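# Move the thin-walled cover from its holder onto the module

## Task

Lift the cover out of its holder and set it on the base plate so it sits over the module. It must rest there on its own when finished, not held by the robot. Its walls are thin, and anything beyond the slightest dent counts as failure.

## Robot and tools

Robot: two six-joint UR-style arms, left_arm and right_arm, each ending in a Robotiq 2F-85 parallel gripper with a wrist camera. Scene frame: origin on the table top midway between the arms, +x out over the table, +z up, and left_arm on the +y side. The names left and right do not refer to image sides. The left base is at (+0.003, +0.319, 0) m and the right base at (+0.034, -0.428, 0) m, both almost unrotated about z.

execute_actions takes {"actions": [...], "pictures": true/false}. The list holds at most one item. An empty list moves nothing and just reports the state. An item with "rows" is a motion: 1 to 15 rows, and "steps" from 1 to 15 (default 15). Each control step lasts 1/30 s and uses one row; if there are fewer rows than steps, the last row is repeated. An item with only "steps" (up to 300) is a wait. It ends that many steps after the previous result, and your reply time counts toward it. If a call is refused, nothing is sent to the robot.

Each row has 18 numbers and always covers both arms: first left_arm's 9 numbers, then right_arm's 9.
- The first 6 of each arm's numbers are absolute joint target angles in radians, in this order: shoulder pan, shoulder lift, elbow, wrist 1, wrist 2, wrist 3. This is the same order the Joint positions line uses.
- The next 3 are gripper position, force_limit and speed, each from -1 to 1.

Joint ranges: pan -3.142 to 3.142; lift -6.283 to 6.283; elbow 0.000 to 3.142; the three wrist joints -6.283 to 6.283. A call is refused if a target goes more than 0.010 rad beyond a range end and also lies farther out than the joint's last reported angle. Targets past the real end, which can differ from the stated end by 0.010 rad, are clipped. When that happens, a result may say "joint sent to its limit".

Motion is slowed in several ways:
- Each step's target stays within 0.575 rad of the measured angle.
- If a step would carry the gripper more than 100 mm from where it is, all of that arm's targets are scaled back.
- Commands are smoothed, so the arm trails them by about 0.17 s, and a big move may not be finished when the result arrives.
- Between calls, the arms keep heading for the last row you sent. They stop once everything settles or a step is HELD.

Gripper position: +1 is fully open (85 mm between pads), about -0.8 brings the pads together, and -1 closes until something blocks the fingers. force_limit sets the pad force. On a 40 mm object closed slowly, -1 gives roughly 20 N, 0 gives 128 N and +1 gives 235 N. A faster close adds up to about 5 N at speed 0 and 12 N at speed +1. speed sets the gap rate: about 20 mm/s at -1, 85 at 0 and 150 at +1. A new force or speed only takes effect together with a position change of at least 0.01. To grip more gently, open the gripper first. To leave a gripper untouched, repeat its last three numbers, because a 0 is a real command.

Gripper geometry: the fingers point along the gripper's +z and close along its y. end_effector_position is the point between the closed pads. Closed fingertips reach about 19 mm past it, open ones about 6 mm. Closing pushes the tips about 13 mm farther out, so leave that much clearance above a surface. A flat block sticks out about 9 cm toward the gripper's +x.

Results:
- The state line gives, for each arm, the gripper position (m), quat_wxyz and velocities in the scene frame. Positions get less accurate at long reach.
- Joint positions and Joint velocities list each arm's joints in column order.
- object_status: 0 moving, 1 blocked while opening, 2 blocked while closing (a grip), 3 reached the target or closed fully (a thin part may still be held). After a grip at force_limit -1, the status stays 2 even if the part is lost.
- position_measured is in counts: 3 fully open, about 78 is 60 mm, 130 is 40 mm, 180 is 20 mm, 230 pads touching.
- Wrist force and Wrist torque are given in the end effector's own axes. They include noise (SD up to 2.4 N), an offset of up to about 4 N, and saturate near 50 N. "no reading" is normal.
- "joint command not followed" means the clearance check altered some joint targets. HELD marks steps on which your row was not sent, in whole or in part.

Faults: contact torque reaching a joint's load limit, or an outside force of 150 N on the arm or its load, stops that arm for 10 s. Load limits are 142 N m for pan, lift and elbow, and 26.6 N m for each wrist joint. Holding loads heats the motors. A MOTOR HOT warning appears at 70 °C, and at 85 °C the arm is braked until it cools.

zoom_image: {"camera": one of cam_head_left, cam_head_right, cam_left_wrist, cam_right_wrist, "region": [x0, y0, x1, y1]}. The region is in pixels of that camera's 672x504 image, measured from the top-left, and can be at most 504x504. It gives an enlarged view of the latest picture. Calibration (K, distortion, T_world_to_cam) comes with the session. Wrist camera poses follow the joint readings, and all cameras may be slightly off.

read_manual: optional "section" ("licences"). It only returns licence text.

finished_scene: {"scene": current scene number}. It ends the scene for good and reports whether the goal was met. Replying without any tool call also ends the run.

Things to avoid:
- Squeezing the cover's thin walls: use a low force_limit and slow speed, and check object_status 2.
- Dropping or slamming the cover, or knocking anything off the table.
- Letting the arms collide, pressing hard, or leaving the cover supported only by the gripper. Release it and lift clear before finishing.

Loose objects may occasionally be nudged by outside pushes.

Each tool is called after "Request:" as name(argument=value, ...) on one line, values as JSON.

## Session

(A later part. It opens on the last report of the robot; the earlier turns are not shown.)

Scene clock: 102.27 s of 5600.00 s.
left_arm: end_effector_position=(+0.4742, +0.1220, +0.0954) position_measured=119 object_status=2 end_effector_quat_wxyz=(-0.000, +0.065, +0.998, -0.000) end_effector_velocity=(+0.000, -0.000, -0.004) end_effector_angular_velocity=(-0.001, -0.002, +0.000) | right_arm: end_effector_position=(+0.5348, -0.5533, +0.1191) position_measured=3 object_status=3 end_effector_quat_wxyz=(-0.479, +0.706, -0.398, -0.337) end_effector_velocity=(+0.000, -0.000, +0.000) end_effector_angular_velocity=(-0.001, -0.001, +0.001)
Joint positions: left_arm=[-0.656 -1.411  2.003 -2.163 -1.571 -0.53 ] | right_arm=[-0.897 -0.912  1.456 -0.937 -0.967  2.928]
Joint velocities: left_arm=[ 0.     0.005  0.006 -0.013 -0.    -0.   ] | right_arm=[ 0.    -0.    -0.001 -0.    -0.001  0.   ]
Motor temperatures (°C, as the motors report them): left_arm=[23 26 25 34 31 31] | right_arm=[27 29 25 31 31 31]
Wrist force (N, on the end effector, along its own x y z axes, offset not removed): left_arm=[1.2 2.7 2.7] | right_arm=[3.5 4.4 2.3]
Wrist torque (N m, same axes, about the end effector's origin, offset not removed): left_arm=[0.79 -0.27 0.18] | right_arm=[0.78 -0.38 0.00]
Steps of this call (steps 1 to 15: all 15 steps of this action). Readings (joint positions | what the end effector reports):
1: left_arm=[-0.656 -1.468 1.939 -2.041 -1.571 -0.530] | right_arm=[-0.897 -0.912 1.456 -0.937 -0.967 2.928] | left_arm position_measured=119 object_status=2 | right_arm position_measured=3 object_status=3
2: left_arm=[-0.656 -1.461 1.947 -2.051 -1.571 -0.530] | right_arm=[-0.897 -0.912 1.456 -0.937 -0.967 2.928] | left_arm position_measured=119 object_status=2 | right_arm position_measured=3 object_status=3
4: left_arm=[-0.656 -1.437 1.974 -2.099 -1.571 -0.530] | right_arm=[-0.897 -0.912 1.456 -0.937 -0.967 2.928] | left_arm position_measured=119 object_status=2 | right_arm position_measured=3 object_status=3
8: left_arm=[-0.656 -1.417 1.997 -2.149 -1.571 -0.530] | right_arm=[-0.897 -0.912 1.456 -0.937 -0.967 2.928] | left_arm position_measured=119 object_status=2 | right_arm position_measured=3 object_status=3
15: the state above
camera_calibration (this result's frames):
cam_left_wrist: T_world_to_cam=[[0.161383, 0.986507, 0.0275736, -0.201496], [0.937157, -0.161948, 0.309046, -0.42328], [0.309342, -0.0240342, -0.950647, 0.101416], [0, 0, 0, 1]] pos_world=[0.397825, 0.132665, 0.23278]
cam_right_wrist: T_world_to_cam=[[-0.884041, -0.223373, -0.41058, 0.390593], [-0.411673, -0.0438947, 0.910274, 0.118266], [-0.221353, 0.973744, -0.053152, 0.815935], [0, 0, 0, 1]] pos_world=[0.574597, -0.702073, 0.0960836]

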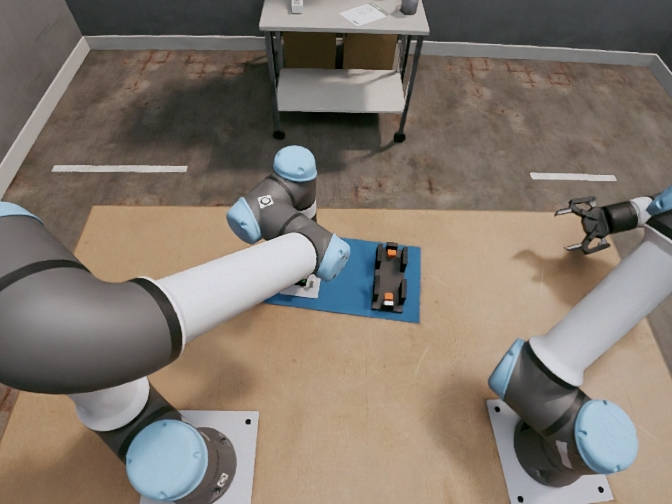

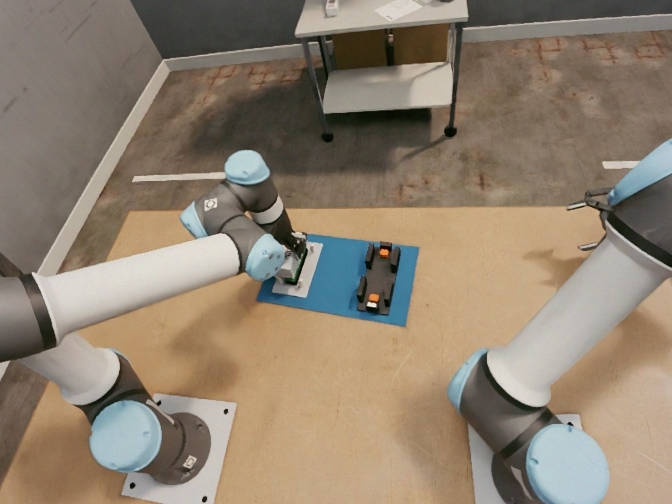

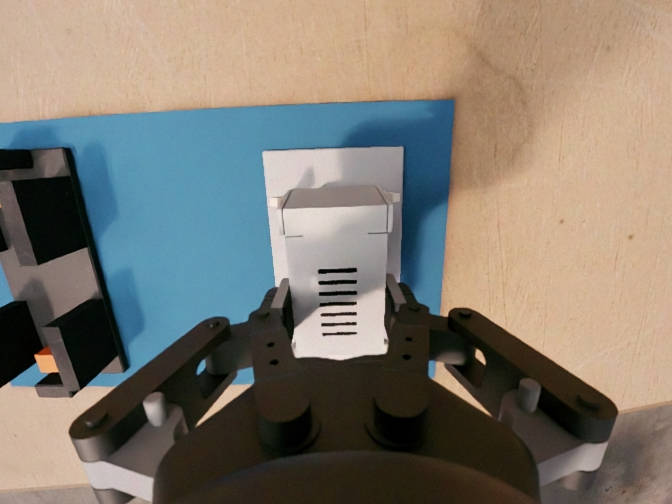

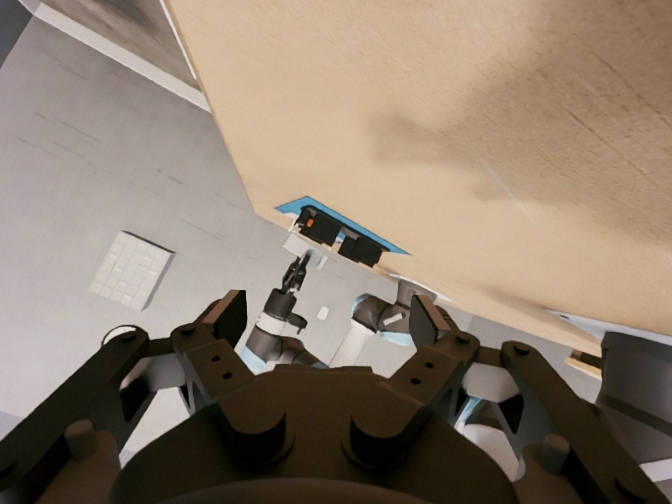

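Request:
execute_actions(actions=[{"rows":[[-0.6522,-1.3965,2.0005,-2.1748,-1.571,-0.5262,-0.98,-0.73,-1,-0.897,-0.912,1.456,-0.937,-0.967,2.928,1,-1,0]],"steps":8}], pictures=false)

Request:
execute_actions(actions=[{"rows":[[-0.6522,-1.38,2.0125,-2.2033,-1.571,-0.5262,-0.98,-0.73,-1,-0.897,-0.912,1.456,-0.937,-0.967,2.928,1,-1,0]],"steps":12}], pictures=false)

Request:
execute_actions(actions=[{"rows":[[-0.6522,-1.3636,2.024,-2.2312,-1.571,-0.5262,-0.98,-0.73,-1,-0.897,-0.912,1.456,-0.937,-0.967,2.928,1,-1,0]],"steps":15}])

Request:
zoom_image(camera="cam_left_wrist", region=[220,100,450,330])

Request:
zoom_image(camera="cam_head_right", region=[250,220,350,310])

Scene clock: 111.77 s of 5600.00 s.
left_arm: end_effector_position=(+0.4773, +0.1219, +0.0909) position_measured=119 object_status=2 end_effector_quat_wxyz=(-0.000, +0.065, +0.998, -0.000) end_effector_velocity=(+0.004, -0.000, -0.004) end_effector_angular_velocity=(-0.000, -0.002, +0.000) | right_arm: end_effector_position=(+0.5348, -0.5533, +0.1191) position_measured=3 object_status=3 end_effector_quat_wxyz=(-0.479, +0.706, -0.398, -0.337) end_effector_velocity=(-0.000, +0.001, -0.000) end_effector_angular_velocity=(+0.001, +0.001, +0.002)
Joint positions: left_arm=[-0.653 -1.398  2.001 -2.174 -1.571 -0.527] | right_arm=[-0.897 -0.912  1.456 -0.937 -0.967  2.928]
Joint velocities: left_arm=[ 0.004  0.015 -0.004 -0.012  0.001  0.004] | right_arm=[ 0.001  0.     0.002 -0.    -0.001 -0.   ]
Motor temperatures (°C, as the motors report them): left_arm=[23 26 25 34 31 31] | right_arm=[27 29 25 31 31 31]
Wrist force (N, on the end effector, along its own x y z axes, offset not removed): left_arm=[1.4 0.7 -2.7] | right_arm=[-1.5 2.4 1.8]
Wrist torque (N m, same axes, about the end effector's origin, offset not removed): left_arm=[0.29 0.12 0.22] | right_arm=[0.44 0.25 0.12]
Steps of this call (steps 1 to 15: the robot went on to your last target; steps 16 to 90: nothing new was sent; then 6.23 s passed at rest; steps 91 to 98: all 8 steps of this action). Readings (joint positions | what the end effector reports):
91: left_arm=[-0.656 -1.410 2.003 -2.164 -1.571 -0.530] | right_arm=[-0.897 -0.912 1.456 -0.937 -0.967 2.928] | left_arm position_measured=119 object_status=2 | right_arm position_measured=3 object_status=3
92: left_arm=[-0.655 -1.407 2.003 -2.166 -1.571 -0.529] | right_arm=[-0.897 -0.912 1.456 -0.937 -0.967 2.928] | left_arm position_measured=119 object_status=2 | right_arm position_measured=3 object_status=3
94: left_arm=[-0.654 -1.402 2.002 -2.170 -1.571 -0.528] | right_arm=[-0.897 -0.912 1.456 -0.937 -0.967 2.928] | left_arm position_measured=119 object_status=2 | right_arm position_measured=3 object_status=3
98: the state above

Scene clock: 112.17 s of 5600.00 s.
left_arm: end_effector_position=(+0.4780, +0.1216, +0.0804) position_measured=119 object_status=2 end_effector_quat_wxyz=(-0.000, +0.065, +0.998, -0.000) end_effector_velocity=(+0.000, -0.000, -0.002) end_effector_angular_velocity=(-0.001, -0.001, -0.000) | right_arm: end_effector_position=(+0.5348, -0.5533, +0.1191) position_measured=3 object_status=3 end_effector_quat_wxyz=(-0.479, +0.706, -0.398, -0.337) end_effector_velocity=(+0.000, +0.000, -0.000) end_effector_angular_velocity=(+0.001, +0.001, -0.001)
Joint positions: left_arm=[-0.652 -1.38   2.012 -2.203 -1.571 -0.526] | right_arm=[-0.897 -0.912  1.456 -0.937 -0.967  2.928]
Joint velocities: left_arm=[ 0.     0.004  0.003 -0.008 -0.     0.   ] | right_arm=[-0.     0.001 -0.     0.001  0.001  0.   ]
Motor temperatures (°C, as the motors report them): left_arm=[23 26 25 34 31 31] | right_arm=[27 29 25 31 31 31]
Wrist force (N, on the end effector, along its own x y z axes, offset not removed): left_arm=[-1.4 -0.2 -0.8] | right_arm=[1.7 1.6 -2.0]
Wrist torque (N m, same axes, about the end effector's origin, offset not removed): left_arm=[0.18 0.20 0.05] | right_arm=[0.33 -0.38 0.05]
Steps of this call (steps 1 to 12: all 12 steps of this action). Readings (joint positions | what the end effector reports):
1: left_arm=[-0.652 -1.397 2.001 -2.175 -1.571 -0.526] | right_arm=[-0.897 -0.912 1.456 -0.937 -0.967 2.928] | left_arm position_measured=119 object_status=2 | right_arm position_measured=3 object_status=3
2: left_arm=[-0.652 -1.394 2.003 -2.180 -1.571 -0.526] | right_arm=[-0.897 -0.912 1.456 -0.937 -0.967 2.928] | left_arm position_measured=119 object_status=2 | right_arm position_measured=3 object_status=3
4: left_arm=[-0.652 -1.387 2.007 -2.191 -1.571 -0.526] | right_arm=[-0.897 -0.912 1.456 -0.937 -0.967 2.928] | left_arm position_measured=119 object_status=2 | right_arm position_measured=3 object_status=3
8: left_arm=[-0.652 -1.382 2.011 -2.200 -1.571 -0.526] | right_arm=[-0.897 -0.912 1.456 -0.937 -0.967 2.928] | left_arm position_measured=119 object_status=2 | right_arm position_measured=3 object_status=3
12: the state above

Scene clock: 112.67 s of 5600.00 s.
left_arm: end_effector_position=(+0.4782, +0.1214, +0.0701) position_measured=119 object_status=2 end_effector_quat_wxyz=(-0.000, +0.065, +0.998, -0.000) end_effector_velocity=(+0.000, +0.000, -0.001) end_effector_angular_velocity=(-0.000, -0.000, +0.000) | right_arm: end_effector_position=(+0.5348, -0.5533, +0.1191) position_measured=3 object_status=3 end_effector_quat_wxyz=(-0.479, +0.706, -0.398, -0.337) end_effector_velocity=(+0.000, +0.001, -0.000) end_effector_angular_velocity=(-0.001, -0.001, +0.001)
Joint positions: left_arm=[-0.652 -1.364  2.024 -2.231 -1.571 -0.526] | right_arm=[-0.897 -0.912  1.456 -0.937 -0.967  2.928]
Joint velocities: left_arm=[ 0.     0.002  0.001 -0.003 -0.     0.   ] | right_arm=[ 0.002 -0.001  0.001 -0.002  0.     0.   ]
Motor temperatures (°C, as the motors report them): left_arm=[23 26 25 34 31 31] | right_arm=[27 29 25 31 31 31]
Wrist force (N, on the end effector, along its own x y z axes, offset not removed): left_arm=[1.4 -0.4 5.1] | right_arm=[0.4 2.2 1.7]
Wrist torque (N m, same axes, about the end effector's origin, offset not removed): left_arm=[0.43 -0.08 0.04] | right_arm=[0.35 0.02 -0.03]
Steps of this call (steps 1 to 15: all 15 steps of this action). Readings (joint positions | what the end effector reports):
1: left_arm=[-0.652 -1.380 2.013 -2.203 -1.571 -0.526] | right_arm=[-0.897 -0.912 1.456 -0.937 -0.967 2.928] | left_arm position_measured=119 object_status=2 | right_arm position_measured=3 object_status=3
2: left_arm=[-0.652 -1.377 2.015 -2.208 -1.571 -0.526] | right_arm=[-0.897 -0.912 1.456 -0.937 -0.967 2.928] | left_arm position_measured=119 object_status=2 | right_arm position_measured=3 object_status=3
4: left_arm=[-0.652 -1.370 2.019 -2.219 -1.571 -0.526] | right_arm=[-0.897 -0.912 1.456 -0.937 -0.967 2.928] | left_arm position_measured=119 object_status=2 | right_arm position_measured=3 object_status=3
8: left_arm=[-0.652 -1.365 2.023 -2.228 -1.571 -0.526] | right_arm=[-0.897 -0.912 1.456 -0.937 -0.967 2.928] | left_arm position_measured=119 object_status=2 | right_arm position_measured=3 object_status=3
15: the state above
camera_calibration (this result's frames):
cam_left_wrist: T_world_to_cam=[[0.161376, 0.986509, 0.0275112, -0.200902], [0.937134, -0.16192, 0.309132, -0.419325], [0.309416, -0.0241047, -0.950621, 0.0761112], [0, 0, 0, 1]] pos_world=[0.401835, 0.132129, 0.207507]
cam_right_wrist: T_world_to_cam=[[-0.884041, -0.223373, -0.41058, 0.390593], [-0.411673, -0.0438945, 0.910274, 0.118266], [-0.221353, 0.973744, -0.0531521, 0.815935], [0, 0, 0, 1]] pos_world=[0.574597, -0.702073, 0.0960838]

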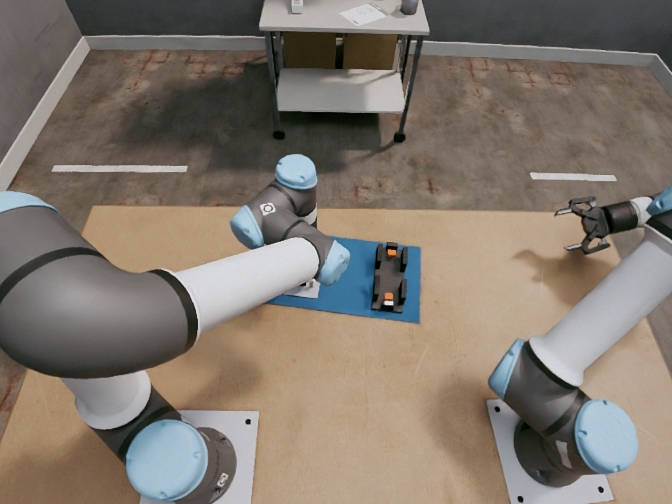

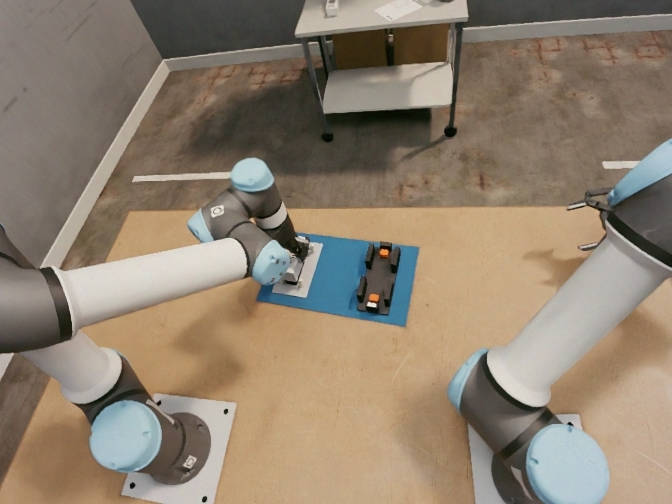

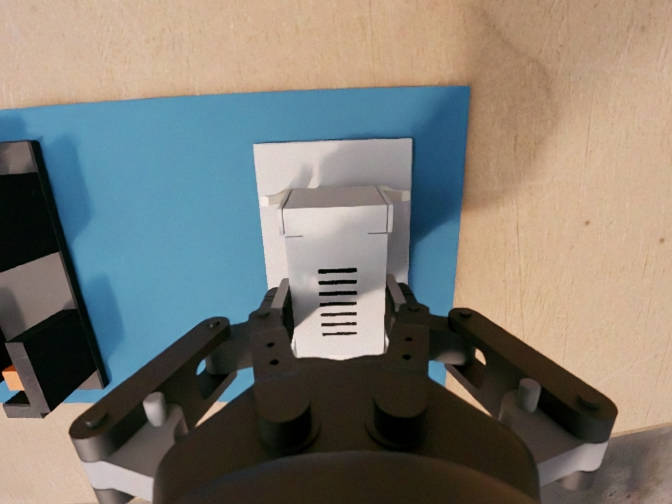

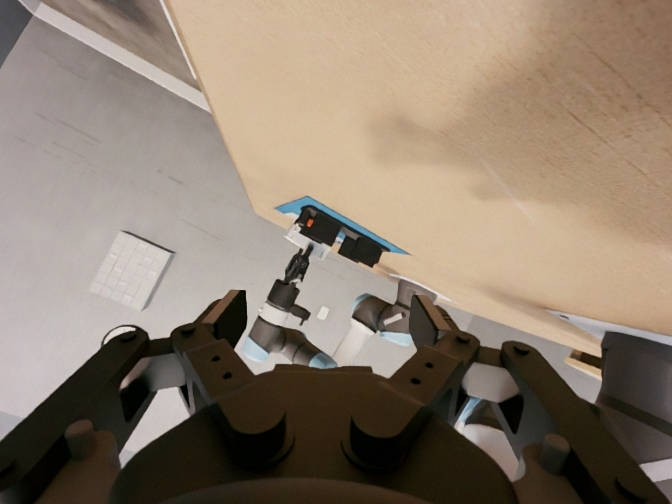

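Region (220, 100, 450, 330) of cam_left_wrist's 672x504 image, scaled by 2.191, with more detail than that image has.

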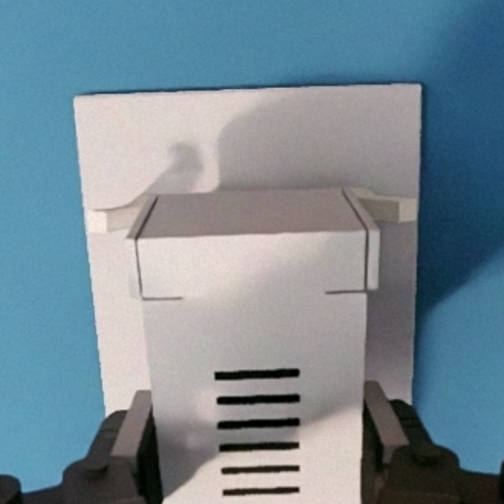

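Region (250, 220, 350, 310) of cam_head_right's 672x504 image, scaled by 5.040, with more detail than that image has; it fills the top 454 rows of this view, and the rest is white.

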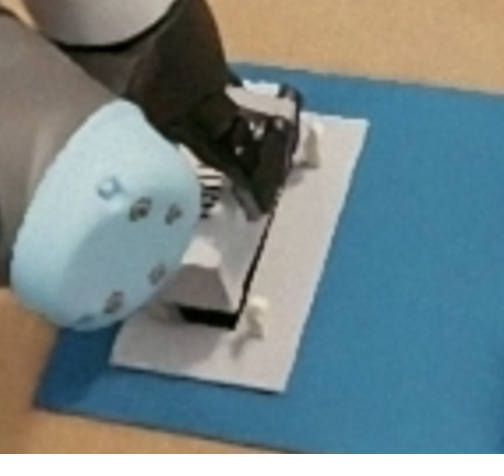

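Matches scene 1. Lower.

Request:
execute_actions(actions=[{"rows":[[-0.6522,-1.3469,2.0351,-2.259,-1.571,-0.5262,-0.98,-0.73,-1,-0.897,-0.912,1.456,-0.937,-0.967,2.928,1,-1,0]],"steps":15}], pictures=false)

Request:
execute_actions(actions=[{"rows":[[-0.6522,-1.3385,2.0407,-2.273,-1.571,-0.5262,-0.98,-0.73,-1,-0.897,-0.912,1.456,-0.937,-0.967,2.928,1,-1,0]],"steps":15}], pictures=false)

Request:
execute_actions(actions=[{"rows":[[-0.6522,-1.3335,2.044,-2.2813,-1.571,-0.5262,-0.98,-0.73,-1,-0.897,-0.912,1.456,-0.937,-0.967,2.928,1,-1,0]],"steps":15}], pictures=false)

Scene clock: 121.30 s of 5600.00 s.
left_arm: end_effector_position=(+0.4783, +0.1214, +0.0601) position_measured=119 object_status=2 end_effector_quat_wxyz=(-0.000, +0.065, +0.998, -0.000) end_effector_velocity=(+0.000, -0.000, -0.001) end_effector_angular_velocity=(-0.000, -0.000, -0.001) | right_arm: end_effector_position=(+0.5348, -0.5533, +0.1191) position_measured=3 object_status=3 end_effector_quat_wxyz=(-0.479, +0.706, -0.398, -0.337) end_effector_velocity=(-0.000, +0.000, -0.001) end_effector_angular_velocity=(-0.000, -0.000, +0.001)
Joint positions: left_arm=[-0.652 -1.347  2.035 -2.259 -1.571 -0.526] | right_arm=[-0.897 -0.912  1.456 -0.937 -0.967  2.928]
Joint velocities: left_arm=[-0.     0.001  0.001 -0.003  0.     0.001] | right_arm=[ 0.001  0.001  0.    -0.002 -0.001 -0.   ]
Motor temperatures (°C, as the motors report them): left_arm=[23 26 25 34 31 31] | right_arm=[27 29 25 31 31 31]
Wrist force (N, on the end effector, along its own x y z axes, offset not removed): left_arm=[1.6 -1.4 1.2] | right_arm=[3.1 1.5 1.7]
Wrist torque (N m, same axes, about the end effector's origin, offset not removed): left_arm=[-0.34 -0.09 0.16] | right_arm=[0.39 -0.48 -0.07]
Steps of this call (steps 1 to 15: the robot went on to your last target; steps 16 to 90: nothing new was sent; then 5.13 s passed at rest; steps 91 to 105: all 15 steps of this action). Readings (joint positions | what the end effector reports):
91: left_arm=[-0.652 -1.363 2.024 -2.232 -1.571 -0.526] | right_arm=[-0.897 -0.912 1.456 -0.937 -0.967 2.928] | left_arm position_measured=119 object_status=2 | right_arm position_measured=3 object_status=3
92: left_arm=[-0.652 -1.360 2.026 -2.237 -1.571 -0.526] | right_arm=[-0.897 -0.912 1.456 -0.937 -0.967 2.928] | left_arm position_measured=119 object_status=2 | right_arm position_measured=3 object_status=3
94: left_arm=[-0.652 -1.354 2.031 -2.247 -1.571 -0.526] | right_arm=[-0.897 -0.912 1.456 -0.937 -0.967 2.928] | left_arm position_measured=119 object_status=2 | right_arm position_measured=3 object_status=3
98: left_arm=[-0.652 -1.349 2.034 -2.256 -1.571 -0.526] | right_arm=[-0.897 -0.912 1.456 -0.937 -0.967 2.928] | left_arm position_measured=119 object_status=2 | right_arm position_measured=3 object_status=3
105: the state above

Scene clock: 121.80 s of 5600.00 s.
left_arm: end_effector_position=(+0.4782, +0.1214, +0.0550) position_measured=119 object_status=2 end_effector_quat_wxyz=(-0.000, +0.065, +0.998, -0.000) end_effector_velocity=(-0.000, -0.000, -0.000) end_effector_angular_velocity=(-0.001, +0.000, +0.000) | right_arm: end_effector_position=(+0.5348, -0.5533, +0.1191) position_measured=3 object_status=3 end_effector_quat_wxyz=(-0.479, +0.706, -0.398, -0.337) end_effector_velocity=(-0.000, -0.000, -0.000) end_effector_angular_velocity=(-0.000, +0.000, +0.000)
Joint positions: left_arm=[-0.652 -1.339  2.041 -2.273 -1.571 -0.526] | right_arm=[-0.897 -0.912  1.456 -0.937 -0.967  2.928]
Joint velocities: left_arm=[-0.     0.     0.    -0.001 -0.001 -0.   ] | right_arm=[-0.     0.     0.    -0.001 -0.001  0.   ]
Motor temperatures (°C, as the motors report them): left_arm=[23 26 25 34 31 31] | right_arm=[27 29 25 31 31 31]
Wrist force (N, on the end effector, along its own x y z axes, offset not removed): left_arm=[-0.2 1.0 -0.8] | right_arm=[1.1 4.9 -0.8]
Wrist torque (N m, same axes, about the end effector's origin, offset not removed): left_arm=[0.28 0.10 0.19] | right_arm=[0.91 -0.08 -0.12]
Steps of this call (steps 1 to 15: all 15 steps of this action). Readings (joint positions | what the end effector reports):
1: left_arm=[-0.652 -1.347 2.035 -2.259 -1.571 -0.526] | right_arm=[-0.897 -0.912 1.456 -0.937 -0.967 2.928] | left_arm position_measured=119 object_status=2 | right_arm position_measured=3 object_status=3
2: left_arm=[-0.652 -1.345 2.036 -2.262 -1.571 -0.526] | right_arm=[-0.897 -0.912 1.456 -0.937 -0.967 2.928] | left_arm position_measured=119 object_status=2 | right_arm position_measured=3 object_status=3
4: left_arm=[-0.652 -1.342 2.038 -2.267 -1.571 -0.526] | right_arm=[-0.897 -0.912 1.456 -0.937 -0.967 2.928] | left_arm position_measured=119 object_status=2 | right_arm position_measured=3 object_status=3
8: left_arm=[-0.652 -1.339 2.040 -2.272 -1.571 -0.526] | right_arm=[-0.897 -0.912 1.456 -0.937 -0.967 2.928] | left_arm position_measured=119 object_status=2 | right_arm position_measured=3 object_status=3
15: the state above

Scene clock: 122.30 s of 5600.00 s.
left_arm: end_effector_position=(+0.4782, +0.1214, +0.0520) position_measured=119 object_status=2 end_effector_quat_wxyz=(-0.000, +0.065, +0.998, -0.000) end_effector_velocity=(+0.000, -0.000, +0.000) end_effector_angular_velocity=(-0.002, -0.001, -0.000) | right_arm: end_effector_position=(+0.5348, -0.5533, +0.1191) position_measured=3 object_status=3 end_effector_quat_wxyz=(-0.479, +0.706, -0.398, -0.337) end_effector_velocity=(+0.000, +0.000, +0.000) end_effector_angular_velocity=(-0.001, -0.001, +0.001)
Joint positions: left_arm=[-0.652 -1.334  2.044 -2.281 -1.571 -0.526] | right_arm=[-0.897 -0.912  1.456 -0.937 -0.967  2.928]
Joint velocities: left_arm=[ 0.    -0.    -0.    -0.002 -0.001  0.   ] | right_arm=[ 0.001 -0.    -0.001  0.     0.     0.   ]
Motor temperatures (°C, as the motors report them): left_arm=[23 26 25 34 31 31] | right_arm=[27 29 25 31 31 31]
Wrist force (N, on the end effector, along its own x y z axes, offset not removed): left_arm=[2.1 -4.9 1.2] | right_arm=[-1.7 -0.9 -5.0]
Wrist torque (N m, same axes, about the end effector's origin, offset not removed): left_arm=[-0.62 0.07 0.17] | right_arm=[-0.22 0.45 -0.10]
Steps of this call (steps 1 to 15: all 15 steps of this action). Readings (joint positions | what the end effector reports):
1: left_arm=[-0.652 -1.338 2.041 -2.273 -1.571 -0.526] | right_arm=[-0.897 -0.912 1.456 -0.937 -0.967 2.928] | left_arm position_measured=119 object_status=2 | right_arm position_measured=3 object_status=3
2: left_arm=[-0.652 -1.337 2.041 -2.275 -1.571 -0.526] | right_arm=[-0.897 -0.912 1.456 -0.937 -0.967 2.928] | left_arm position_measured=119 object_status=2 | right_arm position_measured=3 object_status=3
4: left_arm=[-0.652 -1.336 2.043 -2.278 -1.571 -0.526] | right_arm=[-0.897 -0.912 1.456 -0.937 -0.967 2.928] | left_arm position_measured=119 object_status=2 | right_arm position_measured=3 object_status=3
8: left_arm=[-0.652 -1.334 2.044 -2.280 -1.571 -0.526] | right_arm=[-0.897 -0.912 1.456 -0.937 -0.967 2.928] | left_arm position_measured=119 object_status=2 | right_arm position_measured=3 object_status=3
15: the state above

Request:
execute_actions(actions=[{"rows":[[-0.6522,-1.3302,2.0462,-2.2868,-1.571,-0.5262,-0.98,-0.73,-1,-0.897,-0.912,1.456,-0.937,-0.967,2.928,1,-1,0]],"steps":15}])

Scene clock: 128.10 s of 5600.00 s.
left_arm: end_effector_position=(+0.4782, +0.1214, +0.0501) position_measured=119 object_status=2 end_effector_quat_wxyz=(-0.000, +0.065, +0.998, -0.000) end_effector_velocity=(-0.000, +0.000, -0.000) end_effector_angular_velocity=(+0.000, +0.001, -0.000) | right_arm: end_effector_position=(+0.5348, -0.5533, +0.1191) position_measured=3 object_status=3 end_effector_quat_wxyz=(-0.479, +0.706, -0.398, -0.337) end_effector_velocity=(-0.000, +0.000, +0.000) end_effector_angular_velocity=(+0.000, +0.001, +0.000)
Joint positions: left_arm=[-0.652 -1.33   2.046 -2.287 -1.571 -0.526] | right_arm=[-0.897 -0.912  1.456 -0.937 -0.967  2.928]
Joint velocities: left_arm=[ 0.     0.001  0.     0.    -0.     0.   ] | right_arm=[ 0.    -0.001  0.     0.001 -0.     0.   ]
Motor temperatures (°C, as the motors report them): left_arm=[23 26 25 34 31 31] | right_arm=[27 29 25 31 31 31]
Wrist force (N, on the end effector, along its own x y z axes, offset not removed): left_arm=[2.3 -2.5 -7.2] | right_arm=[-0.3 2.2 2.3]
Wrist torque (N m, same axes, about the end effector's origin, offset not removed): left_arm=[-0.21 -0.08 0.12] | right_arm=[0.44 0.16 -0.13]
Steps of this call (steps 1 to 15: the robot went on to your last target; steps 16 to 90: nothing new was sent; then 2.30 s passed at rest; steps 91 to 105: all 15 steps of this action). Readings (joint positions | what the end effector reports):
91: left_arm=[-0.652 -1.333 2.044 -2.281 -1.571 -0.526] | right_arm=[-0.897 -0.912 1.456 -0.937 -0.967 2.928] | left_arm position_measured=119 object_status=2 | right_arm position_measured=3 object_status=3
92: left_arm=[-0.652 -1.333 2.044 -2.283 -1.571 -0.526] | right_arm=[-0.897 -0.912 1.456 -0.937 -0.967 2.928] | left_arm position_measured=119 object_status=2 | right_arm position_measured=3 object_status=3
94: left_arm=[-0.652 -1.332 2.045 -2.285 -1.571 -0.526] | right_arm=[-0.897 -0.912 1.456 -0.937 -0.967 2.928] | left_arm position_measured=119 object_status=2 | right_arm position_measured=3 object_status=3
98: left_arm=[-0.652 -1.331 2.046 -2.286 -1.571 -0.526] | right_arm=[-0.897 -0.912 1.456 -0.937 -0.967 2.928] | left_arm position_measured=119 object_status=2 | right_arm position_measured=3 object_status=3
105: the state above
camera_calibration (this result's frames):
cam_left_wrist: T_world_to_cam=[[0.161388, 0.986507, 0.0275201, -0.200358], [0.937125, -0.161933, 0.309153, -0.413121], [0.309438, -0.0241036, -0.950614, 0.0570389], [0, 0, 0, 1]] pos_world=[0.401831, 0.132131, 0.187453]
cam_right_wrist: T_world_to_cam=[[-0.884041, -0.223373, -0.41058, 0.390593], [-0.411673, -0.0438945, 0.910274, 0.118266], [-0.221353, 0.973744, -0.0531521, 0.815935], [0, 0, 0, 1]] pos_world=[0.574597, -0.702073, 0.0960837]

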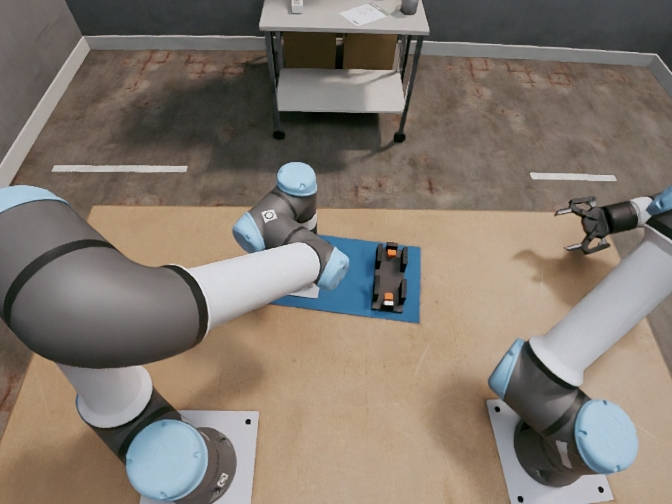

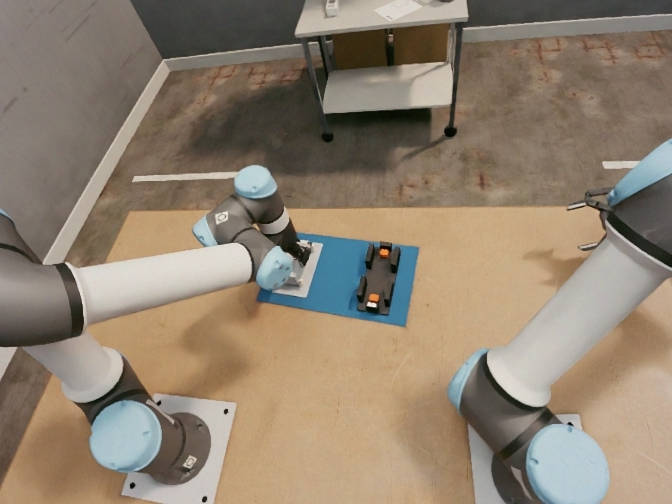

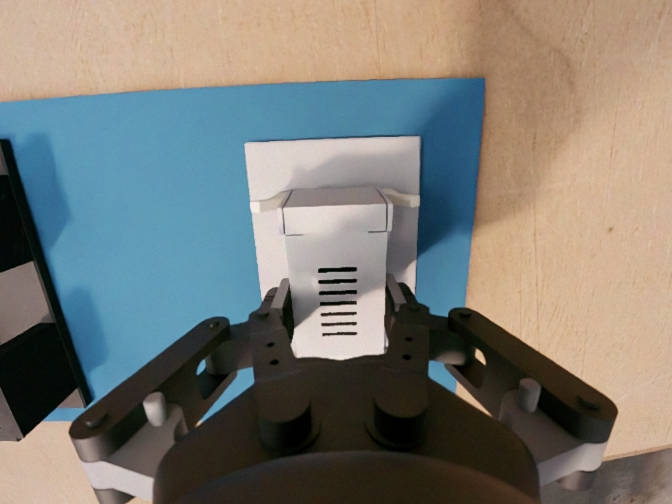

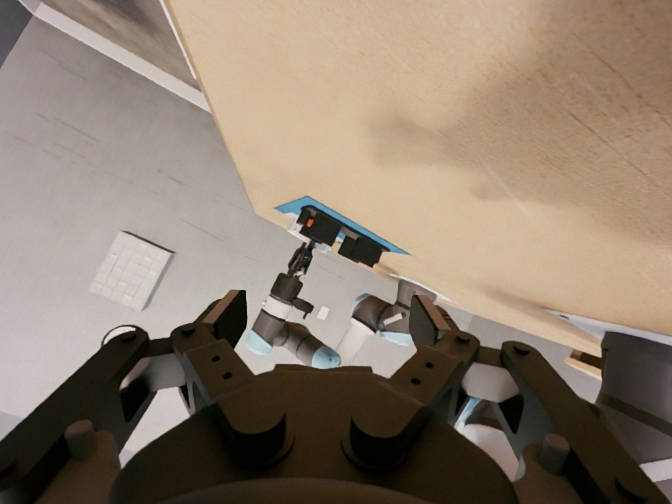

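Request:
execute_actions(actions=[{"rows":[[-0.6522,-1.3302,2.0462,-2.2868,-1.571,-0.5262,0.45,-0.73,-1,-0.897,-0.912,1.456,-0.937,-0.967,2.928,1,-1,0]],"steps":15}], pictures=false)

Request:
execute_actions(actions=[{"rows":[[-0.6522,-1.345,2.035,-2.261,-1.571,-0.5262,0.45,-0.73,-1,-0.897,-0.912,1.456,-0.937,-0.967,2.928,1,-1,0],[-0.6522,-1.36,2.024,-2.235,-1.571,-0.5262,0.45,-0.73,-1,-0.897,-0.912,1.456,-0.937,-0.967,2.928,1,-1,0],[-0.6522,-1.38,2.01,-2.2,-1.571,-0.5262,0.45,-0.73,-1,-0.897,-0.912,1.456,-0.937,-0.967,2.928,1,-1,0],[-0.6522,-1.4,1.993,-2.164,-1.571,-0.5262,0.45,-0.73,-1,-0.897,-0.912,1.456,-0.937,-0.967,2.928,1,-1,0],[-0.6522,-1.43,1.966,-2.107,-1.571,-0.5262,0.45,-0.73,-1,-0.897,-0.912,1.456,-0.937,-0.967,2.928,1,-1,0],[-0.6522,-1.465,1.93,-2.036,-1.571,-0.5262,0.45,-0.73,-1,-0.897,-0.912,1.456,-0.937,-0.967,2.928,1,-1,0]],"steps":15}])

Request:
zoom_image(camera="cam_head_right", region=[240,200,360,310])

Scene clock: 134.70 s of 5600.00 s.
left_arm: end_effector_position=(+0.4782, +0.1214, +0.0500) position_measured=97 object_status=0 end_effector_quat_wxyz=(-0.000, +0.065, +0.998, -0.000) end_effector_velocity=(+0.000, -0.000, -0.000) end_effector_angular_velocity=(+0.000, -0.000, -0.000) | right_arm: end_effector_position=(+0.5348, -0.5533, +0.1191) position_measured=3 object_status=3 end_effector_quat_wxyz=(-0.479, +0.706, -0.398, -0.337) end_effector_velocity=(+0.000, +0.000, +0.000) end_effector_angular_velocity=(-0.000, -0.000, -0.000)
Joint positions: left_arm=[-0.652 -1.33   2.046 -2.287 -1.571 -0.526] | right_arm=[-0.897 -0.912  1.456 -0.937 -0.967  2.928]
Joint velocities: left_arm=[-0.     0.001 -0.    -0.001  0.     0.   ] | right_arm=[ 0.    -0.    -0.    -0.     0.001  0.   ]
Motor temperatures (°C, as the motors report them): left_arm=[23 26 25 34 31 31] | right_arm=[27 29 25 31 31 31]
Wrist force (N, on the end effector, along its own x y z axes, offset not removed): left_arm=[-0.7 -1.5 -1.5] | right_arm=[2.0 4.0 -0.1]
Wrist torque (N m, same axes, about the end effector's origin, offset not removed): left_arm=[0.00 0.37 0.08] | right_arm=[0.97 -0.26 0.04]
Steps of this call (steps 1 to 15: the robot went on to your last target; steps 16 to 90: nothing new was sent; then 3.10 s passed at rest; steps 91 to 105: all 15 steps of this action). Readings (joint positions | what the end effector reports):
91: left_arm=[-0.652 -1.330 2.046 -2.287 -1.571 -0.526] | right_arm=[-0.897 -0.912 1.456 -0.937 -0.967 2.928] | left_arm position_measured=119 object_status=0 | right_arm position_measured=3 object_status=3
92: left_arm=[-0.652 -1.330 2.046 -2.287 -1.571 -0.526] | right_arm=[-0.897 -0.912 1.456 -0.937 -0.967 2.928] | left_arm position_measured=119 object_status=0 | right_arm position_measured=3 object_status=3
94: left_arm=[-0.652 -1.330 2.046 -2.287 -1.571 -0.526] | right_arm=[-0.897 -0.912 1.456 -0.937 -0.967 2.928] | left_arm position_measured=116 object_status=0 | right_arm position_measured=3 object_status=3
98: left_arm=[-0.652 -1.330 2.046 -2.287 -1.571 -0.526] | right_arm=[-0.897 -0.912 1.456 -0.937 -0.967 2.928] | left_arm position_measured=109 object_status=0 | right_arm position_measured=3 object_status=3
105: the state above

Scene clock: 135.20 s of 5600.00 s.
left_arm: end_effector_position=(+0.4772, +0.1222, +0.1387) position_measured=73 object_status=0 end_effector_quat_wxyz=(+0.000, +0.065, +0.998, -0.000) end_effector_velocity=(-0.004, +0.004, +0.029) end_effector_angular_velocity=(+0.005, +0.004, +0.000) | right_arm: end_effector_position=(+0.5348, -0.5533, +0.1191) position_measured=3 object_status=3 end_effector_quat_wxyz=(-0.479, +0.706, -0.398, -0.337) end_effector_velocity=(-0.000, -0.000, +0.000) end_effector_angular_velocity=(-0.001, -0.000, -0.001)
Joint positions: left_arm=[-0.652 -1.461  1.934 -2.044 -1.571 -0.526] | right_arm=[-0.897 -0.912  1.456 -0.937 -0.967  2.928]
Joint velocities: left_arm=[-0.    -0.042 -0.038  0.087  0.002 -0.001] | right_arm=[-0.001 -0.    -0.    -0.    -0.     0.   ]
Motor temperatures (°C, as the motors report them): left_arm=[23 26 25 34 31 31] | right_arm=[27 29 25 31 31 31]
Wrist force (N, on the end effector, along its own x y z axes, offset not removed): left_arm=[-1.2 -1.8 0.1] | right_arm=[-0.7 3.8 -3.0]
Wrist torque (N m, same axes, about the end effector's origin, offset not removed): left_arm=[-0.25 0.34 0.14] | right_arm=[0.78 0.36 0.09]
Steps of this call (steps 1 to 15: all 15 steps of this action). Readings (joint positions | what the end effector reports):
1: left_arm=[-0.652 -1.330 2.046 -2.286 -1.571 -0.526] | right_arm=[-0.897 -0.912 1.456 -0.937 -0.967 2.928] | left_arm position_measured=95 object_status=0 | right_arm position_measured=3 object_status=3
2: left_arm=[-0.652 -1.333 2.044 -2.282 -1.571 -0.526] | right_arm=[-0.897 -0.912 1.456 -0.937 -0.967 2.928] | left_arm position_measured=94 object_status=0 | right_arm position_measured=3 object_status=3
4: left_arm=[-0.652 -1.349 2.032 -2.256 -1.571 -0.526] | right_arm=[-0.897 -0.912 1.456 -0.937 -0.967 2.928] | left_arm position_measured=90 object_status=0 | right_arm position_measured=3 object_status=3
8: left_arm=[-0.652 -1.416 1.975 -2.138 -1.571 -0.526] | right_arm=[-0.897 -0.912 1.456 -0.937 -0.967 2.928] | left_arm position_measured=83 object_status=0 | right_arm position_measured=3 object_status=3
15: the state above
camera_calibration (this result's frames):
cam_left_wrist: T_world_to_cam=[[0.161364, 0.98652, 0.0271842, -0.203315], [0.936952, -0.161792, 0.309748, -0.439533], [0.309971, -0.024512, -0.95043, 0.14141], [0, 0, 0, 1]] pos_world=[0.400797, 0.132928, 0.276072]
cam_right_wrist: T_world_to_cam=[[-0.884041, -0.223373, -0.41058, 0.390593], [-0.411673, -0.0438945, 0.910274, 0.118266], [-0.221353, 0.973744, -0.0531521, 0.815935], [0, 0, 0, 1]] pos_world=[0.574597, -0.702073, 0.0960838]

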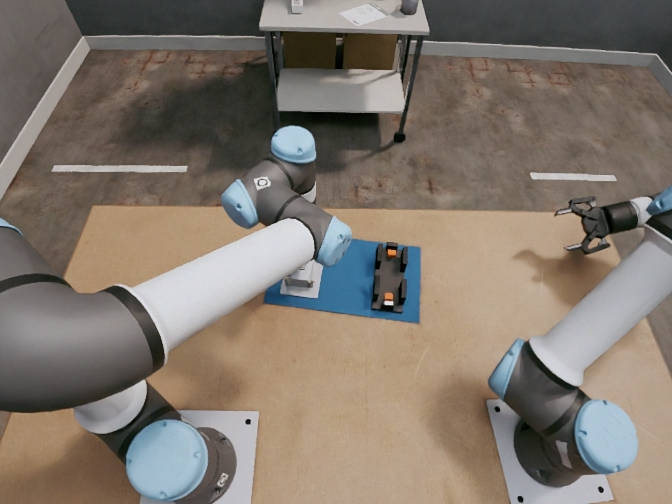

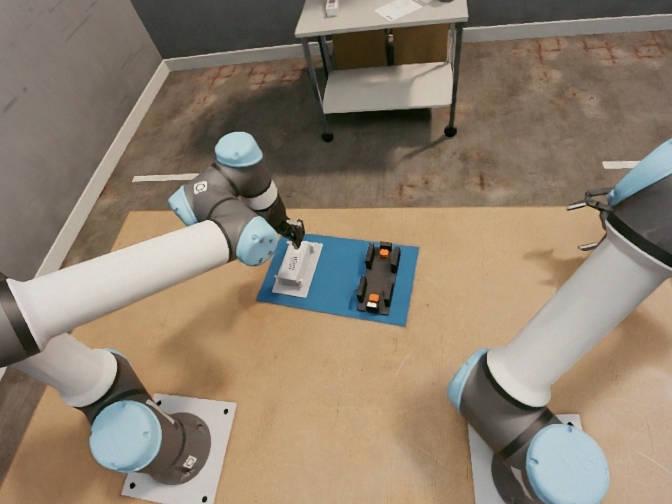

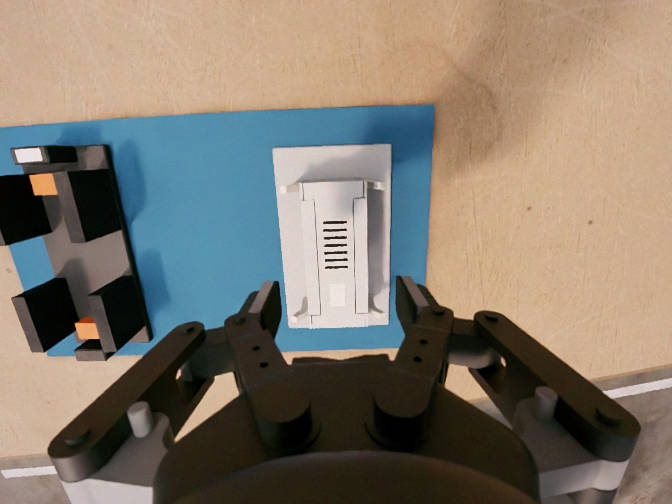

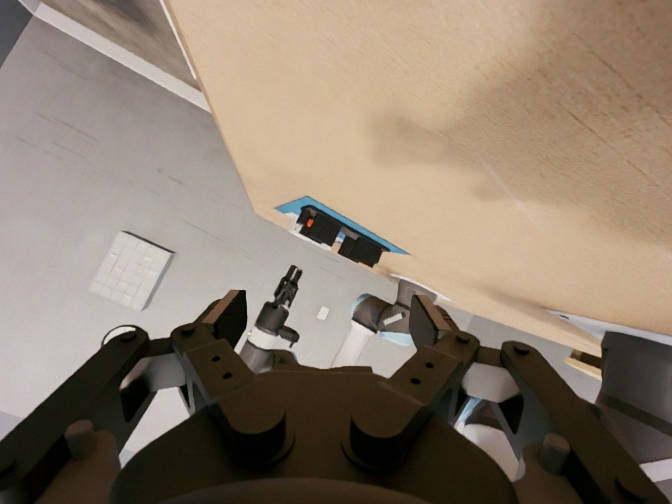

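Region (240, 200, 360, 310) of cam_head_right's 672x504 image, scaled by 4.200, with more detail than that image has; it fills the top 462 rows of this view, and the rest is white.

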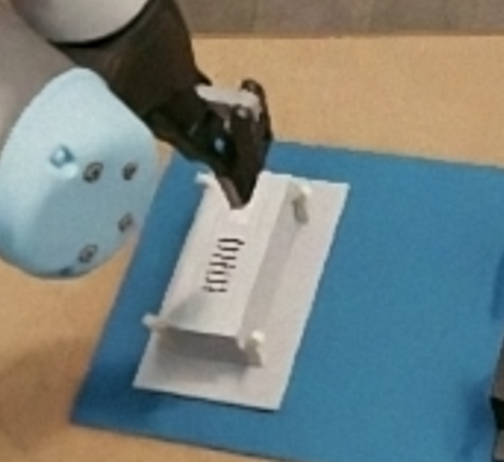

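Request:
finished_scene(scene=2)

The scene is finished: the task was done.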